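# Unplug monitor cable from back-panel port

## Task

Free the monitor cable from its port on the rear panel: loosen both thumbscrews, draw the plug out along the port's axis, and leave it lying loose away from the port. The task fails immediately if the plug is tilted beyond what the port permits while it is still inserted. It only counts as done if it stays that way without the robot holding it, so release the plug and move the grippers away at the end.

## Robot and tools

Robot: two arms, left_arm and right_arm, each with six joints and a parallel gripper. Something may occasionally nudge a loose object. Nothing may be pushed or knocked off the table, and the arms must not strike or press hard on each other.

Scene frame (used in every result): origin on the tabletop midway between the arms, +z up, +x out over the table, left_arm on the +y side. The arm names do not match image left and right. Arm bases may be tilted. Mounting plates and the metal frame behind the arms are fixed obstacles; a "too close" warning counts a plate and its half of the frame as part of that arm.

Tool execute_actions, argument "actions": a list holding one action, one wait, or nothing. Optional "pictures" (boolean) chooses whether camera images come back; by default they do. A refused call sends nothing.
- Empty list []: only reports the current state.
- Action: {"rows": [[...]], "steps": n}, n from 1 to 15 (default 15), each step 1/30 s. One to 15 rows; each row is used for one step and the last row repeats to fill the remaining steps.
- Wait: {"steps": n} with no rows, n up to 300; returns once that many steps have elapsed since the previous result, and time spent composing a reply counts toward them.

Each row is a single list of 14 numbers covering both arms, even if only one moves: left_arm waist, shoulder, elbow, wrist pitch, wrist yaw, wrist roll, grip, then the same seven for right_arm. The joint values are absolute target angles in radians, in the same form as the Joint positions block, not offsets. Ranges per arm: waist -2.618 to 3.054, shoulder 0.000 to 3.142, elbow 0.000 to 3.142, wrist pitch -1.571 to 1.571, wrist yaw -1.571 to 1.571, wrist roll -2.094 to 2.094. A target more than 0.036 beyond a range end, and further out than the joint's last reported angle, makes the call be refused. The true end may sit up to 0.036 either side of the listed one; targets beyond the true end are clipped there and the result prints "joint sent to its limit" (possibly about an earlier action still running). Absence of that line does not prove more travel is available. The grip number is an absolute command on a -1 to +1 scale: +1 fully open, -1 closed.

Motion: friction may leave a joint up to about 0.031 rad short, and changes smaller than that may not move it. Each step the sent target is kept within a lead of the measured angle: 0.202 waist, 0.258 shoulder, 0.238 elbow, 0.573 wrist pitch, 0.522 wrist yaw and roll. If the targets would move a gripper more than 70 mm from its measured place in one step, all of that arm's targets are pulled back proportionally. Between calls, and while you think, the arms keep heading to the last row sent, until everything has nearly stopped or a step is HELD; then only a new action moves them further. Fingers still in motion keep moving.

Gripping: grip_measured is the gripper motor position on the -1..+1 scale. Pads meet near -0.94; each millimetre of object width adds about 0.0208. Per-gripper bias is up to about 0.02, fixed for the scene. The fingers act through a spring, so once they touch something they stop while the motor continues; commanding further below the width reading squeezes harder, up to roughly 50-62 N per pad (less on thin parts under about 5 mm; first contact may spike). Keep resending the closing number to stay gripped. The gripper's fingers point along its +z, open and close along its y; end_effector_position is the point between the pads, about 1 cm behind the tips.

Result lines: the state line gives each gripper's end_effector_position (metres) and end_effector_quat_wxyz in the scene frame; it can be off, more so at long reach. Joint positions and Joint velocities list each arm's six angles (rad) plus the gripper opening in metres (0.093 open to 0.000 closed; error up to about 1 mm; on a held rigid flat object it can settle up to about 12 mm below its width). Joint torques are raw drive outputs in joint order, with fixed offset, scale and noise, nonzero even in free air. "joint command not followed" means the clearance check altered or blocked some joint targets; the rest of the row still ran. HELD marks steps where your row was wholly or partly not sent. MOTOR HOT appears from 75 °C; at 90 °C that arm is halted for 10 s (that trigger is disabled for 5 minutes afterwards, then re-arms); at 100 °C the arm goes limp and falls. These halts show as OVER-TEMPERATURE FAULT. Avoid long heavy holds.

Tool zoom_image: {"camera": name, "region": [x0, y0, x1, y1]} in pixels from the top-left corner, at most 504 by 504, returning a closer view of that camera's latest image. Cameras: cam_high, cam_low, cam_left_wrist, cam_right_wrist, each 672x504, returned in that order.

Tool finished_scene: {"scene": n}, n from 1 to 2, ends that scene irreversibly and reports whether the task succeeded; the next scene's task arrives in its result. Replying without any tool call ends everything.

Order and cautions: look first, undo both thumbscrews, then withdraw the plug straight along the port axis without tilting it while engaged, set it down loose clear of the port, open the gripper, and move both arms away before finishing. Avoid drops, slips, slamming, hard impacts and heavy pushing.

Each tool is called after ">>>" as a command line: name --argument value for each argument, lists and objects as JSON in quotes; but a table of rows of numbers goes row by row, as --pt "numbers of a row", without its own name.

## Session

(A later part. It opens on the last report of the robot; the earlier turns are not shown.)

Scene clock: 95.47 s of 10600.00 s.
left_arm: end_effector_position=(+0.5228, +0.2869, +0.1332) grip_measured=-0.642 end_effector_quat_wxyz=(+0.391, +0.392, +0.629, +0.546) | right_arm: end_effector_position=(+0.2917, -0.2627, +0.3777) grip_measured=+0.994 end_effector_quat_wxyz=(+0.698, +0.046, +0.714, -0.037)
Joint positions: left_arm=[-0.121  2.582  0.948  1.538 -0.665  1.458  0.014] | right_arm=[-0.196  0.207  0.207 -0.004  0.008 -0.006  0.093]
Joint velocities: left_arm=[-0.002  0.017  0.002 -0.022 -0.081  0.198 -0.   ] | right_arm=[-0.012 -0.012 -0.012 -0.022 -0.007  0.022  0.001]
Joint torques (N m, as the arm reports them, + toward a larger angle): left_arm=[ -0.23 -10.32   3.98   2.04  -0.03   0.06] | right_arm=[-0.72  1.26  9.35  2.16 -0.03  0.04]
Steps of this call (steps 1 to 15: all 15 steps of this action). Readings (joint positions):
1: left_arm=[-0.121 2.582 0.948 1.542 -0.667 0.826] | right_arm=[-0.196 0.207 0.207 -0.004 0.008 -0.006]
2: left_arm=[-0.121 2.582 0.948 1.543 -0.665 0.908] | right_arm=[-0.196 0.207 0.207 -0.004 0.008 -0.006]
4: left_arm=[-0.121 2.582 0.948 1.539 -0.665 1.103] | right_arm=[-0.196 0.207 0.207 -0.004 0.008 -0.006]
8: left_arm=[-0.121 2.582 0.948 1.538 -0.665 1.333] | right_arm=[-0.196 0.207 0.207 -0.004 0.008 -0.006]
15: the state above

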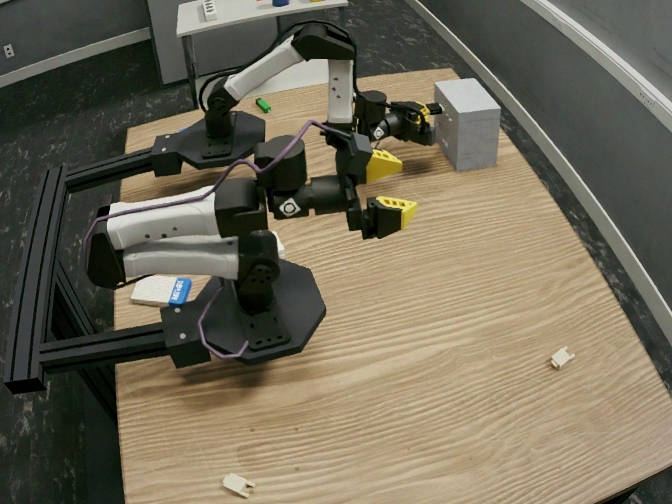

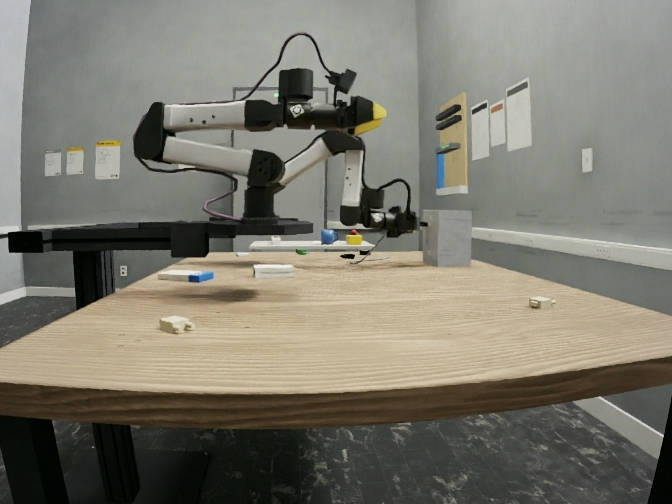

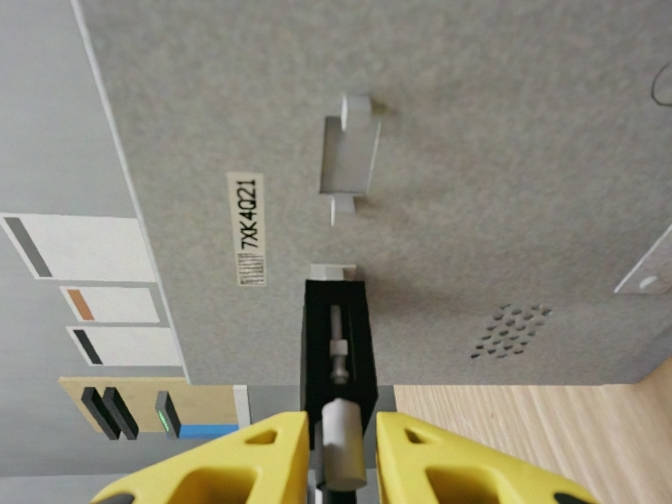

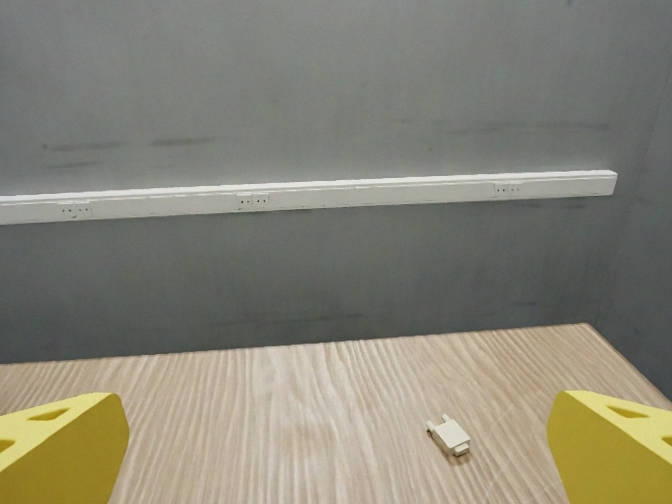

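>>> execute_actions --actions '[{"rows":[[-0.122,2.585,0.955,1.528,-0.665,2,-0.64,-0.2,0.2,0.2,0,0,0,1]],"steps":10}]' --pictures false

>>> execute_actions --actions '[{"rows":[[-0.122,2.585,0.955,1.528,-0.665,1.9,-0.92,-0.2,0.2,0.2,0,0,0,1],[-0.122,2.585,0.955,1.528,-0.665,0.7,-0.92,-0.2,0.2,0.2,0,0,0,1]]}]' --pictures false

>>> execute_actions --actions '[{"rows":[[-0.122,2.585,0.955,1.528,-0.665,0.83,-0.64,-0.2,0.2,0.2,0,0,0,1],[-0.122,2.585,0.955,1.528,-0.665,2.03,-0.64,-0.2,0.2,0.2,0,0,0,1]]}]' --pictures false

>>> execute_actions --actions '[{"rows":[[-0.122,2.585,0.955,1.528,-0.665,1.9,-0.92,-0.2,0.2,0.2,0,0,0,1],[-0.122,2.585,0.955,1.528,-0.665,0.7,-0.92,-0.2,0.2,0.2,0,0,0,1]]}]' --pictures false

>>> execute_actions --actions '[{"rows":[[-0.122,2.585,0.955,1.528,-0.665,0.83,-0.64,-0.2,0.2,0.2,0,0,0,1],[-0.122,2.585,0.955,1.528,-0.665,2.03,-0.64,-0.2,0.2,0.2,0,0,0,1]]}]' --pictures false

>>> execute_actions --actions '[{"rows":[[-0.122,2.585,0.955,1.528,-0.665,1.9,-0.92,-0.2,0.2,0.2,0,0,0,1],[-0.122,2.585,0.955,1.528,-0.665,0.7,-0.92,-0.2,0.2,0.2,0,0,0,1]]}]' --pictures false

>>> execute_actions --actions '[{"rows":[[-0.122,2.585,0.955,1.528,-0.665,0.83,-0.64,-0.2,0.2,0.2,0,0,0,1],[-0.122,2.585,0.955,1.528,-0.665,2.03,-0.64,-0.2,0.2,0.2,0,0,0,1]]}]' --pictures false

>>> execute_actions --actions '[{"rows":[[-0.122,2.585,0.955,1.528,-0.665,1.9,-0.92,-0.2,0.2,0.2,0,0,0,1],[-0.122,2.585,0.955,1.528,-0.665,0.7,-0.92,-0.2,0.2,0.2,0,0,0,1]]}]' --pictures false

>>> execute_actions --actions '[{"rows":[[-0.122,2.585,0.955,1.528,-0.665,0.83,-0.64,-0.2,0.2,0.2,0,0,0,1],[-0.122,2.585,0.955,1.528,-0.665,2.03,-0.64,-0.2,0.2,0.2,0,0,0,1]]}]' --pictures false

>>> execute_actions --actions '[{"rows":[[-0.122,2.585,0.955,1.528,-0.665,1.9,-0.92,-0.2,0.2,0.2,0,0,0,1],[-0.122,2.585,0.955,1.528,-0.665,0.7,-0.92,-0.2,0.2,0.2,0,0,0,1]]}]' --pictures false

>>> execute_actions --actions '[{"rows":[[-0.122,2.585,0.955,1.528,-0.665,0.83,-0.64,-0.2,0.2,0.2,0,0,0,1],[-0.122,2.585,0.955,1.528,-0.665,2.03,-0.64,-0.2,0.2,0.2,0,0,0,1]]}]' --pictures false

>>> execute_actions --actions '[{"rows":[[-0.122,2.585,0.955,1.528,-0.665,1.9,-0.92,-0.2,0.2,0.2,0,0,0,1],[-0.122,2.585,0.955,1.528,-0.665,0.7,-0.92,-0.2,0.2,0.2,0,0,0,1]]}]' --pictures false

>>> execute_actions --actions '[{"rows":[[-0.122,2.585,0.955,1.528,-0.665,0.83,-0.64,-0.2,0.2,0.2,0,0,0,1],[-0.122,2.585,0.955,1.528,-0.665,2.03,-0.64,-0.2,0.2,0.2,0,0,0,1]]}]' --pictures false

>>> execute_actions --actions '[{"rows":[[-0.122,2.585,0.955,1.528,-0.665,1.9,-0.92,-0.2,0.2,0.2,0,0,0,1],[-0.122,2.585,0.955,1.528,-0.665,0.7,-0.92,-0.2,0.2,0.2,0,0,0,1]]}]' --pictures false

>>> execute_actions --actions '[{"rows":[[-0.122,2.585,0.955,1.528,-0.665,0.83,-0.64,-0.2,0.2,0.2,0,0,0,1],[-0.122,2.585,0.955,1.528,-0.665,2.03,-0.64,-0.2,0.2,0.2,0,0,0,1]]}]' --pictures false

>>> execute_actions --actions '[{"rows":[[-0.122,2.585,0.955,1.528,-0.665,1.9,-0.92,-0.2,0.2,0.2,0,0,0,1],[-0.122,2.585,0.955,1.528,-0.665,0.7,-0.92,-0.2,0.2,0.2,0,0,0,1]]}]' --pictures false

>>> execute_actions --actions '[{"rows":[[-0.122,2.585,0.955,1.528,-0.665,0.83,-0.64,-0.2,0.2,0.2,0,0,0,1],[-0.122,2.585,0.955,1.528,-0.665,1.5,-0.64,-0.2,0.2,0.2,0,0,0,1]]}]'

>>> zoom_image --camera "cam_left_wrist" --region '[230,250,450,500]'

Scene clock: 119.20 s of 10600.00 s.
left_arm: end_effector_position=(+0.5227, +0.2869, +0.1319) grip_measured=-0.642 end_effector_quat_wxyz=(+0.250, +0.531, +0.519, +0.621) | right_arm: end_effector_position=(+0.2917, -0.2627, +0.3777) grip_measured=+0.994 end_effector_quat_wxyz=(+0.698, +0.046, +0.714, -0.037)
Joint positions: left_arm=[-0.121  2.582  0.948  1.532 -0.665  1.933  0.014] | right_arm=[-0.196  0.207  0.207 -0.004  0.008 -0.006  0.093]
Joint velocities: left_arm=[ 0.007 -0.022 -0.007 -0.037  0.007  0.315 -0.   ] | right_arm=[-0.012  0.027 -0.007 -0.081 -0.037 -0.007 -0.   ]
Joint torques (N m, as the arm reports them, + toward a larger angle): left_arm=[ -0.09 -10.39   4.01   2.11  -0.04   0.09] | right_arm=[-0.88  1.24  9.27  2.21 -0.02 -0.01]
Steps of this call (steps 1 to 30: the robot went on to your last target; steps 31 to 90: nothing new was sent; then 20.40 s passed at rest; steps 91 to 100: all 10 steps of this action). Readings (joint positions):
91: left_arm=[-0.121 2.582 0.948 1.538 -0.665 1.571] | right_arm=[-0.196 0.207 0.207 -0.004 0.008 -0.006]
92: left_arm=[-0.121 2.582 0.948 1.538 -0.665 1.656] | right_arm=[-0.196 0.207 0.207 -0.004 0.008 -0.006]
94: left_arm=[-0.121 2.582 0.948 1.535 -0.665 1.777] | right_arm=[-0.196 0.207 0.207 -0.004 0.008 -0.006]
98: left_arm=[-0.121 2.582 0.948 1.533 -0.665 1.902] | right_arm=[-0.196 0.207 0.207 -0.004 0.008 -0.006]
100: the state above

Scene clock: 119.70 s of 10600.00 s.
left_arm: end_effector_position=(+0.5226, +0.2875, +0.1340) grip_measured=-0.907 end_effector_quat_wxyz=(+0.540, +0.178, +0.718, +0.400) | right_arm: end_effector_position=(+0.2917, -0.2627, +0.3777) grip_measured=+0.994 end_effector_quat_wxyz=(+0.698, +0.046, +0.714, -0.037)
Joint positions: left_arm=[-0.121  2.582  0.948  1.542 -0.669  0.834  0.002] | right_arm=[-0.196  0.207  0.207 -0.004  0.008 -0.006  0.093]
Joint velocities: left_arm=[-0.007  0.002 -0.007  0.022 -0.095 -0.74  -0.   ] | right_arm=[-0.002 -0.007 -0.007 -0.081  0.007 -0.007 -0.001]
Joint torques (N m, as the arm reports them, + toward a larger angle): left_arm=[ -0.13 -10.38   4.06   1.99   0.    -0.29] | right_arm=[-0.79  1.24  9.29  2.21  0.07  0.01]
Steps of this call (steps 1 to 15: all 15 steps of this action). Readings (joint positions):
1: left_arm=[-0.121 2.582 0.948 1.530 -0.665 1.931] | right_arm=[-0.196 0.207 0.207 -0.004 0.008 -0.006]
2: left_arm=[-0.121 2.582 0.948 1.530 -0.664 1.846] | right_arm=[-0.196 0.207 0.207 -0.004 0.008 -0.006]
4: left_arm=[-0.121 2.582 0.948 1.531 -0.664 1.646] | right_arm=[-0.196 0.207 0.207 -0.004 0.008 -0.006]
8: left_arm=[-0.121 2.582 0.948 1.535 -0.664 1.252] | right_arm=[-0.196 0.207 0.207 -0.004 0.008 -0.006]
15: the state above

Scene clock: 120.20 s of 10600.00 s.
left_arm: end_effector_position=(+0.5227, +0.2869, +0.1321) grip_measured=-0.642 end_effector_quat_wxyz=(+0.257, +0.525, +0.525, +0.619) | right_arm: end_effector_position=(+0.2917, -0.2627, +0.3777) grip_measured=+0.994 end_effector_quat_wxyz=(+0.698, +0.046, +0.714, -0.037)
Joint positions: left_arm=[-0.121  2.582  0.948  1.533 -0.665  1.912  0.014] | right_arm=[-0.196  0.207  0.207 -0.004  0.008 -0.006  0.093]
Joint velocities: left_arm=[-0.012 -0.022  0.007  0.007 -0.066  0.755  0.   ] | right_arm=[-0.017 -0.012 -0.002 -0.066 -0.007  0.007  0.   ]
Joint torques (N m, as the arm reports them, + toward a larger angle): left_arm=[ -0.04 -10.41   4.01   2.18  -0.04   0.09] | right_arm=[-0.71  1.39  9.43  2.18  0.05  0.  ]
Steps of this call (steps 1 to 15: all 15 steps of this action). Readings (joint positions):
1: left_arm=[-0.121 2.582 0.948 1.542 -0.667 0.829] | right_arm=[-0.196 0.207 0.207 -0.004 0.008 -0.006]
2: left_arm=[-0.121 2.582 0.948 1.543 -0.665 0.912] | right_arm=[-0.196 0.207 0.207 -0.004 0.008 -0.006]
4: left_arm=[-0.121 2.582 0.948 1.540 -0.665 1.111] | right_arm=[-0.196 0.207 0.207 -0.004 0.008 -0.006]
8: left_arm=[-0.121 2.582 0.948 1.538 -0.665 1.508] | right_arm=[-0.196 0.207 0.207 -0.004 0.008 -0.006]
15: the state above

Scene clock: 120.70 s of 10600.00 s.
left_arm: end_effector_position=(+0.5226, +0.2875, +0.1339) grip_measured=-0.907 end_effector_quat_wxyz=(+0.541, +0.176, +0.719, +0.400) | right_arm: end_effector_position=(+0.2917, -0.2627, +0.3777) grip_measured=+0.994 end_effector_quat_wxyz=(+0.698, +0.046, +0.714, -0.037)
Joint positions: left_arm=[-0.121  2.582  0.948  1.541 -0.669  0.83   0.002] | right_arm=[-0.196  0.207  0.207 -0.004  0.008 -0.006  0.093]
Joint velocities: left_arm=[-0.002  0.002 -0.002 -0.051 -0.037 -0.681 -0.001] | right_arm=[ 0.012 -0.007  0.007 -0.022  0.007 -0.007  0.001]
Joint torques (N m, as the arm reports them, + toward a larger angle): left_arm=[ -0.2  -10.49   3.9    2.02   0.01  -0.27] | right_arm=[-0.87  1.32  9.51  2.21  0.   -0.02]
Steps of this call (steps 1 to 15: all 15 steps of this action). Readings (joint positions):
1: left_arm=[-0.121 2.582 0.948 1.532 -0.665 1.915] | right_arm=[-0.196 0.207 0.207 -0.004 0.008 -0.006]
2: left_arm=[-0.121 2.582 0.948 1.531 -0.665 1.831] | right_arm=[-0.196 0.207 0.207 -0.004 0.008 -0.006]
4: left_arm=[-0.121 2.582 0.948 1.531 -0.664 1.631] | right_arm=[-0.196 0.207 0.207 -0.004 0.008 -0.006]
8: left_arm=[-0.121 2.582 0.948 1.535 -0.664 1.237] | right_arm=[-0.196 0.207 0.207 -0.004 0.008 -0.006]
15: the state above

Scene clock: 121.20 s of 10600.00 s.
left_arm: end_effector_position=(+0.5227, +0.2869, +0.1322) grip_measured=-0.642 end_effector_quat_wxyz=(+0.257, +0.525, +0.525, +0.619) | right_arm: end_effector_position=(+0.2917, -0.2627, +0.3777) grip_measured=+0.994 end_effector_quat_wxyz=(+0.698, +0.046, +0.714, -0.037)
Joint positions: left_arm=[-0.121  2.582  0.948  1.533 -0.665  1.911  0.014] | right_arm=[-0.196  0.207  0.207 -0.004  0.008 -0.006  0.093]
Joint velocities: left_arm=[-0.002  0.002 -0.012 -0.022 -0.081  0.711  0.   ] | right_arm=[-0.002  0.022 -0.012  0.022  0.037  0.022  0.   ]
Joint torques (N m, as the arm reports them, + toward a larger angle): left_arm=[ -0.11 -10.38   4.09   2.13  -0.03   0.08] | right_arm=[-0.75  1.29  9.39  2.13  0.    0.01]
Steps of this call (steps 1 to 15: all 15 steps of this action). Readings (joint positions):
1: left_arm=[-0.121 2.582 0.948 1.542 -0.667 0.826] | right_arm=[-0.196 0.207 0.207 -0.004 0.008 -0.006]
2: left_arm=[-0.121 2.582 0.948 1.543 -0.665 0.909] | right_arm=[-0.196 0.207 0.207 -0.004 0.008 -0.006]
4: left_arm=[-0.121 2.582 0.948 1.540 -0.665 1.108] | right_arm=[-0.196 0.207 0.207 -0.004 0.008 -0.006]
8: left_arm=[-0.121 2.582 0.948 1.538 -0.665 1.505] | right_arm=[-0.196 0.207 0.207 -0.004 0.008 -0.006]
15: the state above

Scene clock: 121.70 s of 10600.00 s.
left_arm: end_effector_position=(+0.5226, +0.2876, +0.1339) grip_measured=-0.906 end_effector_quat_wxyz=(+0.541, +0.176, +0.719, +0.400) | right_arm: end_effector_position=(+0.2917, -0.2627, +0.3777) grip_measured=+0.994 end_effector_quat_wxyz=(+0.698, +0.046, +0.714, -0.037)
Joint positions: left_arm=[-0.121  2.582  0.948  1.541 -0.67   0.83   0.002] | right_arm=[-0.196  0.207  0.207 -0.004  0.008 -0.006  0.093]
Joint velocities: left_arm=[-0.017 -0.002 -0.007 -0.037 -0.007 -0.755 -0.001] | right_arm=[ 0.007 -0.002 -0.002 -0.051 -0.037  0.051 -0.001]
Joint torques (N m, as the arm reports them, + toward a larger angle): left_arm=[ -0.12 -10.38   3.89   1.98   0.    -0.29] | right_arm=[-0.75  1.36  9.44  2.18 -0.01  0.04]
Steps of this call (steps 1 to 15: all 15 steps of this action). Readings (joint positions):
1: left_arm=[-0.121 2.582 0.948 1.532 -0.665 1.914] | right_arm=[-0.196 0.207 0.207 -0.004 0.008 -0.006]
2: left_arm=[-0.121 2.582 0.948 1.531 -0.665 1.830] | right_arm=[-0.196 0.207 0.207 -0.004 0.008 -0.006]
4: left_arm=[-0.121 2.582 0.948 1.531 -0.664 1.630] | right_arm=[-0.196 0.207 0.207 -0.004 0.008 -0.006]
8: left_arm=[-0.121 2.582 0.948 1.535 -0.664 1.237] | right_arm=[-0.196 0.207 0.207 -0.004 0.008 -0.006]
15: the state above

Scene clock: 122.20 s of 10600.00 s.
left_arm: end_effector_position=(+0.5227, +0.2869, +0.1321) grip_measured=-0.642 end_effector_quat_wxyz=(+0.257, +0.525, +0.525, +0.619) | right_arm: end_effector_position=(+0.2917, -0.2627, +0.3777) grip_measured=+0.994 end_effector_quat_wxyz=(+0.698, +0.046, +0.714, -0.037)
Joint positions: left_arm=[-0.121  2.582  0.948  1.533 -0.665  1.911  0.014] | right_arm=[-0.196  0.207  0.207 -0.004  0.008 -0.006  0.093]
Joint velocities: left_arm=[-0.012 -0.007  0.002 -0.022 -0.095  0.725 -0.   ] | right_arm=[-0.012  0.007  0.002 -0.007 -0.051  0.022 -0.   ]
Joint torques (N m, as the arm reports them, + toward a larger angle): left_arm=[ -0.17 -10.4    3.98   2.13  -0.08   0.05] | right_arm=[-0.68  1.17  9.29  2.14  0.04 -0.03]
Steps of this call (steps 1 to 15: all 15 steps of this action). Readings (joint positions):
1: left_arm=[-0.121 2.582 0.948 1.542 -0.667 0.826] | right_arm=[-0.196 0.207 0.207 -0.004 0.008 -0.006]
2: left_arm=[-0.121 2.582 0.948 1.543 -0.665 0.909] | right_arm=[-0.196 0.207 0.207 -0.004 0.008 -0.006]
4: left_arm=[-0.121 2.582 0.948 1.540 -0.665 1.108] | right_arm=[-0.196 0.207 0.207 -0.004 0.008 -0.006]
8: left_arm=[-0.121 2.582 0.948 1.538 -0.665 1.505] | right_arm=[-0.196 0.207 0.207 -0.004 0.008 -0.006]
15: the state above

Scene clock: 122.70 s of 10600.00 s.
left_arm: end_effector_position=(+0.5227, +0.2874, +0.1339) grip_measured=-0.906 end_effector_quat_wxyz=(+0.541, +0.177, +0.719, +0.399) | right_arm: end_effector_position=(+0.2917, -0.2627, +0.3777) grip_measured=+0.994 end_effector_quat_wxyz=(+0.698, +0.046, +0.714, -0.037)
Joint positions: left_arm=[-0.121  2.582  0.948  1.541 -0.669  0.83   0.002] | right_arm=[-0.196  0.207  0.207 -0.004  0.008 -0.006  0.093]
Joint velocities: left_arm=[ 0.007  0.017 -0.012 -0.007  0.051 -0.652  0.001] | right_arm=[-0.002 -0.007 -0.002 -0.037  0.022 -0.037 -0.   ]
Joint torques (N m, as the arm reports them, + toward a larger angle): left_arm=[  0.   -10.41   3.95   2.     0.    -0.3 ] | right_arm=[-0.94  1.28  9.32  2.16  0.05  0.05]
Steps of this call (steps 1 to 15: all 15 steps of this action). Readings (joint positions):
1: left_arm=[-0.121 2.582 0.948 1.532 -0.665 1.914] | right_arm=[-0.196 0.207 0.207 -0.004 0.008 -0.006]
2: left_arm=[-0.121 2.582 0.948 1.531 -0.665 1.830] | right_arm=[-0.196 0.207 0.207 -0.004 0.008 -0.006]
4: left_arm=[-0.121 2.582 0.948 1.532 -0.664 1.630] | right_arm=[-0.196 0.207 0.207 -0.004 0.008 -0.006]
8: left_arm=[-0.121 2.582 0.948 1.535 -0.664 1.236] | right_arm=[-0.196 0.207 0.207 -0.004 0.008 -0.006]
15: the state above

Scene clock: 123.20 s of 10600.00 s.
left_arm: end_effector_position=(+0.5227, +0.2869, +0.1321) grip_measured=-0.642 end_effector_quat_wxyz=(+0.257, +0.525, +0.525, +0.619) | right_arm: end_effector_position=(+0.2917, -0.2627, +0.3777) grip_measured=+0.994 end_effector_quat_wxyz=(+0.698, +0.046, +0.714, -0.037)
Joint positions: left_arm=[-0.121  2.582  0.948  1.533 -0.665  1.911  0.014] | right_arm=[-0.196  0.207  0.207 -0.004  0.008 -0.006  0.093]
Joint velocities: left_arm=[ 0.007 -0.002 -0.022 -0.037  0.051  0.696 -0.   ] | right_arm=[ 0.007 -0.002  0.002  0.066  0.007  0.051 -0.001]
Joint torques (N m, as the arm reports them, + toward a larger angle): left_arm=[ -0.07 -10.39   3.88   2.16  -0.04   0.08] | right_arm=[-0.81  1.16  9.51  2.13  0.04  0.02]
Steps of this call (steps 1 to 15: all 15 steps of this action). Readings (joint positions):
1: left_arm=[-0.121 2.582 0.948 1.542 -0.667 0.826] | right_arm=[-0.196 0.207 0.207 -0.004 0.008 -0.006]
2: left_arm=[-0.121 2.582 0.948 1.543 -0.665 0.909] | right_arm=[-0.196 0.207 0.207 -0.004 0.008 -0.006]
4: left_arm=[-0.121 2.582 0.948 1.539 -0.665 1.108] | right_arm=[-0.196 0.207 0.207 -0.004 0.008 -0.006]
8: left_arm=[-0.121 2.582 0.948 1.538 -0.665 1.505] | right_arm=[-0.196 0.207 0.207 -0.004 0.008 -0.006]
15: the state above

Scene clock: 123.70 s of 10600.00 s.
left_arm: end_effector_position=(+0.5226, +0.2875, +0.1339) grip_measured=-0.906 end_effector_quat_wxyz=(+0.541, +0.176, +0.719, +0.400) | right_arm: end_effector_position=(+0.2917, -0.2627, +0.3777) grip_measured=+0.994 end_effector_quat_wxyz=(+0.698, +0.046, +0.714, -0.037)
Joint positions: left_arm=[-0.121  2.582  0.948  1.541 -0.669  0.83   0.002] | right_arm=[-0.196  0.207  0.207 -0.004  0.008 -0.006  0.093]
Joint velocities: left_arm=[-0.002 -0.002 -0.012  0.007  0.022 -0.784 -0.   ] | right_arm=[-0.017  0.002  0.017 -0.051  0.007  0.007  0.001]
Joint torques (N m, as the arm reports them, + toward a larger angle): left_arm=[ -0.14 -10.33   3.96   1.99  -0.01  -0.28] | right_arm=[-0.87  1.4   9.54  2.2   0.05  0.02]
Steps of this call (steps 1 to 15: all 15 steps of this action). Readings (joint positions):
1: left_arm=[-0.121 2.582 0.948 1.532 -0.665 1.914] | right_arm=[-0.196 0.207 0.207 -0.004 0.008 -0.006]
2: left_arm=[-0.121 2.582 0.948 1.531 -0.665 1.831] | right_arm=[-0.196 0.207 0.207 -0.004 0.008 -0.006]
4: left_arm=[-0.121 2.582 0.948 1.532 -0.664 1.630] | right_arm=[-0.196 0.207 0.207 -0.004 0.008 -0.006]
8: left_arm=[-0.121 2.582 0.948 1.535 -0.665 1.237] | right_arm=[-0.196 0.207 0.207 -0.004 0.008 -0.006]
15: the state above

Scene clock: 124.20 s of 10600.00 s.
left_arm: end_effector_position=(+0.5227, +0.2869, +0.1322) grip_measured=-0.642 end_effector_quat_wxyz=(+0.257, +0.525, +0.525, +0.619) | right_arm: end_effector_position=(+0.2917, -0.2627, +0.3777) grip_measured=+0.994 end_effector_quat_wxyz=(+0.698, +0.046, +0.714, -0.037)
Joint positions: left_arm=[-0.121  2.582  0.948  1.533 -0.665  1.911  0.014] | right_arm=[-0.196  0.207  0.207 -0.004  0.008 -0.006  0.093]
Joint velocities: left_arm=[-0.002 -0.012 -0.017 -0.051 -0.037  0.725 -0.001] | right_arm=[ 0.027  0.002 -0.012 -0.007  0.051  0.022 -0.001]
Joint torques (N m, as the arm reports them, + toward a larger angle): left_arm=[ -0.23 -10.47   3.96   2.12  -0.03   0.12] | right_arm=[-0.84  1.33  9.49  2.17 -0.01  0.02]
Steps of this call (steps 1 to 15: all 15 steps of this action). Readings (joint positions):
1: left_arm=[-0.121 2.582 0.948 1.542 -0.668 0.826] | right_arm=[-0.196 0.207 0.207 -0.004 0.008 -0.006]
2: left_arm=[-0.121 2.582 0.948 1.543 -0.665 0.909] | right_arm=[-0.196 0.207 0.207 -0.004 0.008 -0.006]
4: left_arm=[-0.121 2.582 0.948 1.540 -0.665 1.108] | right_arm=[-0.196 0.207 0.207 -0.004 0.008 -0.006]
8: left_arm=[-0.121 2.582 0.948 1.538 -0.665 1.505] | right_arm=[-0.196 0.207 0.207 -0.004 0.008 -0.006]
15: the state above

Scene clock: 124.70 s of 10600.00 s.
left_arm: end_effector_position=(+0.5226, +0.2876, +0.1339) grip_measured=-0.906 end_effector_quat_wxyz=(+0.541, +0.176, +0.719, +0.400) | right_arm: end_effector_position=(+0.2917, -0.2627, +0.3777) grip_measured=+0.994 end_effector_quat_wxyz=(+0.698, +0.046, +0.714, -0.037)
Joint positions: left_arm=[-0.121  2.582  0.948  1.541 -0.67   0.83   0.002] | right_arm=[-0.196  0.207  0.207 -0.004  0.008 -0.006  0.093]
Joint velocities: left_arm=[-0.022 -0.002 -0.002  0.037 -0.007 -0.681  0.   ] | right_arm=[-0.022 -0.007  0.002 -0.066 -0.125 -0.066 -0.001]
Joint torques (N m, as the arm reports them, + toward a larger angle): left_arm=[ -0.19 -10.44   4.07   2.     0.03  -0.29] | right_arm=[-0.85  1.31  9.28  2.21  0.03  0.03]
Steps of this call (steps 1 to 15: all 15 steps of this action). Readings (joint positions):
1: left_arm=[-0.121 2.582 0.948 1.532 -0.665 1.914] | right_arm=[-0.196 0.207 0.207 -0.004 0.008 -0.006]
2: left_arm=[-0.121 2.582 0.948 1.531 -0.665 1.831] | right_arm=[-0.196 0.207 0.207 -0.004 0.008 -0.006]
4: left_arm=[-0.121 2.582 0.948 1.532 -0.665 1.630] | right_arm=[-0.196 0.207 0.207 -0.004 0.008 -0.006]
8: left_arm=[-0.121 2.582 0.948 1.535 -0.665 1.236] | right_arm=[-0.196 0.207 0.207 -0.004 0.008 -0.006]
15: the state above

Scene clock: 125.20 s of 10600.00 s.
left_arm: end_effector_position=(+0.5227, +0.2869, +0.1321) grip_measured=-0.642 end_effector_quat_wxyz=(+0.257, +0.525, +0.525, +0.619) | right_arm: end_effector_position=(+0.2917, -0.2627, +0.3777) grip_measured=+0.994 end_effector_quat_wxyz=(+0.698, +0.046, +0.714, -0.037)
Joint positions: left_arm=[-0.121  2.582  0.948  1.533 -0.665  1.911  0.014] | right_arm=[-0.196  0.207  0.207 -0.004  0.008 -0.006  0.093]
Joint velocities: left_arm=[-0.007 -0.002  0.002 -0.037 -0.066  0.784 -0.   ] | right_arm=[-0.017 -0.022 -0.007  0.037  0.022 -0.022 -0.   ]
Joint torques (N m, as the arm reports them, + toward a larger angle): left_arm=[  0.   -10.4    4.     2.19  -0.03   0.09] | right_arm=[-0.41  1.1   9.53  2.13  0.04  0.03]
Steps of this call (steps 1 to 15: all 15 steps of this action). Readings (joint positions):
1: left_arm=[-0.121 2.582 0.948 1.542 -0.668 0.827] | right_arm=[-0.196 0.207 0.207 -0.004 0.008 -0.006]
2: left_arm=[-0.121 2.582 0.948 1.543 -0.665 0.909] | right_arm=[-0.196 0.207 0.207 -0.004 0.008 -0.006]
4: left_arm=[-0.121 2.582 0.948 1.540 -0.665 1.108] | right_arm=[-0.196 0.207 0.207 -0.004 0.008 -0.006]
8: left_arm=[-0.121 2.582 0.948 1.538 -0.665 1.506] | right_arm=[-0.196 0.207 0.207 -0.004 0.008 -0.006]
15: the state above

Scene clock: 125.70 s of 10600.00 s.
left_arm: end_effector_position=(+0.5226, +0.2876, +0.1340) grip_measured=-0.906 end_effector_quat_wxyz=(+0.541, +0.176, +0.719, +0.400) | right_arm: end_effector_position=(+0.2917, -0.2627, +0.3777) grip_measured=+0.994 end_effector_quat_wxyz=(+0.698, +0.046, +0.714, -0.037)
Joint positions: left_arm=[-0.121  2.582  0.948  1.542 -0.67   0.83   0.002] | right_arm=[-0.196  0.207  0.207 -0.004  0.008 -0.006  0.093]
Joint velocities: left_arm=[-0.002  0.002 -0.007 -0.037 -0.095 -0.711 -0.   ] | right_arm=[ 0.002  0.012  0.012 -0.007 -0.066 -0.037 -0.001]
Joint torques (N m, as the arm reports them, + toward a larger angle): left_arm=[ -0.03 -10.48   4.05   1.96   0.    -0.32] | right_arm=[-0.95  1.    9.41  2.14  0.06  0.06]
Steps of this call (steps 1 to 15: all 15 steps of this action). Readings (joint positions):
1: left_arm=[-0.121 2.582 0.948 1.532 -0.665 1.914] | right_arm=[-0.196 0.207 0.207 -0.004 0.008 -0.006]
2: left_arm=[-0.121 2.582 0.948 1.531 -0.665 1.830] | right_arm=[-0.196 0.207 0.207 -0.004 0.008 -0.006]
4: left_arm=[-0.121 2.582 0.948 1.532 -0.665 1.630] | right_arm=[-0.196 0.207 0.207 -0.004 0.008 -0.006]
8: left_arm=[-0.121 2.582 0.948 1.535 -0.665 1.236] | right_arm=[-0.196 0.207 0.207 -0.004 0.008 -0.006]
15: the state above

Scene clock: 126.20 s of 10600.00 s.
left_arm: end_effector_position=(+0.5226, +0.2870, +0.1321) grip_measured=-0.642 end_effector_quat_wxyz=(+0.257, +0.525, +0.525, +0.619) | right_arm: end_effector_position=(+0.2917, -0.2627, +0.3777) grip_measured=+0.994 end_effector_quat_wxyz=(+0.698, +0.046, +0.714, -0.037)
Joint positions: left_arm=[-0.121  2.582  0.948  1.533 -0.666  1.911  0.014] | right_arm=[-0.196  0.207  0.207 -0.004  0.008 -0.006  0.093]
Joint velocities: left_arm=[-0.017  0.002  0.002 -0.007 -0.066  0.667 -0.002] | right_arm=[ 0.007 -0.012 -0.002 -0.051  0.037 -0.095 -0.   ]
Joint torques (N m, as the arm reports them, + toward a larger angle): left_arm=[  0.03 -10.48   3.9    2.12  -0.03   0.11] | right_arm=[-0.68  1.39  9.44  2.23  0.01  0.03]
Steps of this call (steps 1 to 15: all 15 steps of this action). Readings (joint positions):
1: left_arm=[-0.121 2.582 0.948 1.542 -0.668 0.827] | right_arm=[-0.196 0.207 0.207 -0.004 0.008 -0.006]
2: left_arm=[-0.121 2.582 0.948 1.543 -0.666 0.909] | right_arm=[-0.196 0.207 0.207 -0.004 0.008 -0.006]
4: left_arm=[-0.121 2.582 0.948 1.540 -0.666 1.108] | right_arm=[-0.196 0.207 0.207 -0.004 0.008 -0.006]
8: left_arm=[-0.121 2.582 0.948 1.538 -0.666 1.506] | right_arm=[-0.196 0.207 0.207 -0.004 0.008 -0.006]
15: the state above

Scene clock: 126.70 s of 10600.00 s.
left_arm: end_effector_position=(+0.5226, +0.2875, +0.1340) grip_measured=-0.906 end_effector_quat_wxyz=(+0.541, +0.176, +0.719, +0.400) | right_arm: end_effector_position=(+0.2917, -0.2627, +0.3777) grip_measured=+0.994 end_effector_quat_wxyz=(+0.698, +0.046, +0.714, -0.037)
Joint positions: left_arm=[-0.121  2.582  0.948  1.542 -0.669  0.83   0.002] | right_arm=[-0.196  0.207  0.207 -0.004  0.008 -0.006  0.093]
Joint velocities: left_arm=[-0.017 -0.002 -0.012 -0.007 -0.022 -0.696 -0.   ] | right_arm=[ 0.002  0.012  0.007  0.037 -0.051 -0.095  0.001]
Joint torques (N m, as the arm reports them, + toward a larger angle): left_arm=[ -0.16 -10.36   4.     1.99   0.01  -0.27] | right_arm=[-0.97  1.29  9.38  2.19  0.05  0.03]
Steps of this call (steps 1 to 15: all 15 steps of this action). Readings (joint positions):
1: left_arm=[-0.121 2.582 0.948 1.532 -0.666 1.914] | right_arm=[-0.196 0.207 0.207 -0.004 0.008 -0.006]
2: left_arm=[-0.121 2.582 0.948 1.532 -0.665 1.830] | right_arm=[-0.196 0.207 0.207 -0.004 0.008 -0.006]
4: left_arm=[-0.121 2.582 0.948 1.532 -0.665 1.630] | right_arm=[-0.196 0.207 0.207 -0.004 0.008 -0.006]
8: left_arm=[-0.121 2.582 0.948 1.535 -0.664 1.236] | right_arm=[-0.196 0.207 0.207 -0.004 0.008 -0.006]
15: the state above

Scene clock: 127.20 s of 10600.00 s.
left_arm: end_effector_position=(+0.5228, +0.2869, +0.1332) grip_measured=-0.642 end_effector_quat_wxyz=(+0.391, +0.392, +0.629, +0.546) | right_arm: end_effector_position=(+0.2917, -0.2627, +0.3777) grip_measured=+0.994 end_effector_quat_wxyz=(+0.698, +0.046, +0.714, -0.037)
Joint positions: left_arm=[-0.121  2.582  0.948  1.538 -0.665  1.459  0.014] | right_arm=[-0.196  0.207  0.207 -0.004  0.008 -0.006  0.093]
Joint velocities: left_arm=[ 0.012  0.002 -0.012  0.051  0.095  0.212  0.001] | right_arm=[-0.002  0.002 -0.002 -0.007 -0.095 -0.007  0.   ]
Joint torques (N m, as the arm reports them, + toward a larger angle): left_arm=[ -0.12 -10.53   4.08   2.05  -0.05   0.03] | right_arm=[-0.85  1.09  9.47  2.21  0.05  0.06]
Steps of this call (steps 1 to 15: all 15 steps of this action). Readings (joint positions):
1: left_arm=[-0.121 2.582 0.948 1.542 -0.667 0.826] | right_arm=[-0.196 0.207 0.207 -0.004 0.008 -0.006]
2: left_arm=[-0.121 2.582 0.948 1.543 -0.665 0.909] | right_arm=[-0.196 0.207 0.207 -0.004 0.008 -0.006]
4: left_arm=[-0.121 2.582 0.948 1.540 -0.665 1.103] | right_arm=[-0.196 0.207 0.207 -0.004 0.008 -0.006]
8: left_arm=[-0.121 2.582 0.948 1.538 -0.665 1.334] | right_arm=[-0.196 0.207 0.207 -0.004 0.008 -0.006]
15: the state above

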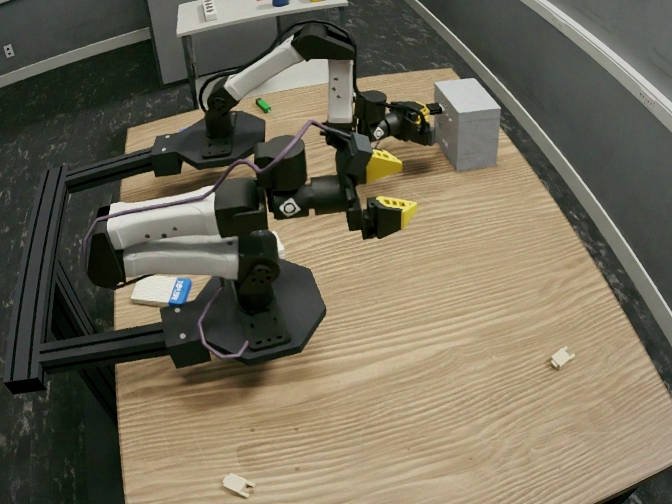

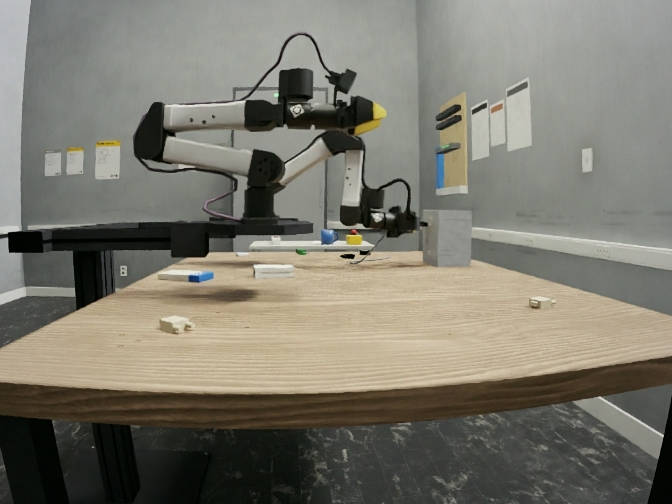

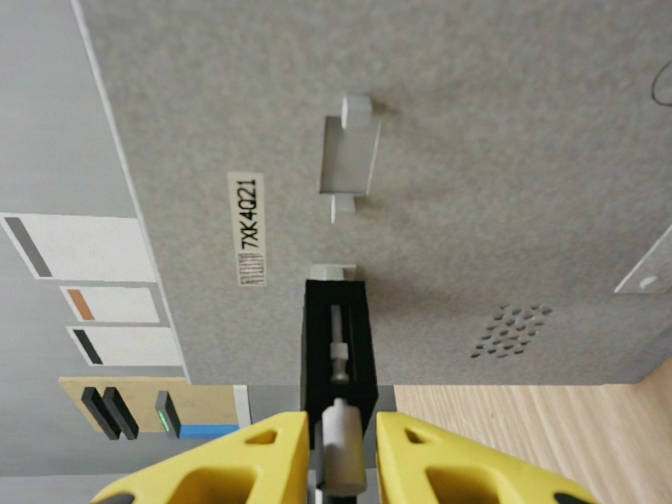

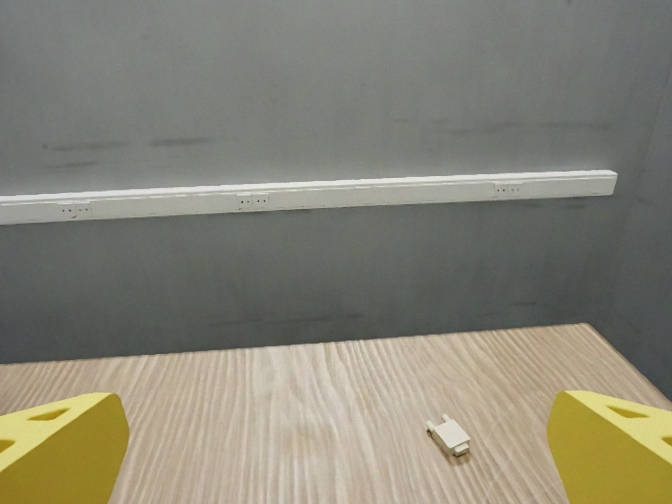

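Region (230, 250, 450, 500) of cam_left_wrist's 672x504 image, scaled by 2.016, with more detail than that image has; it fills the left 444 columns of this view, and the rest is white.

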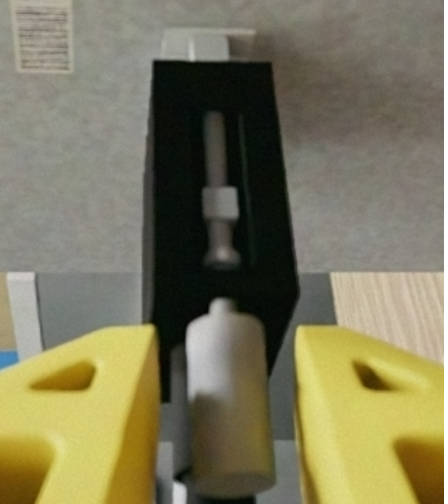

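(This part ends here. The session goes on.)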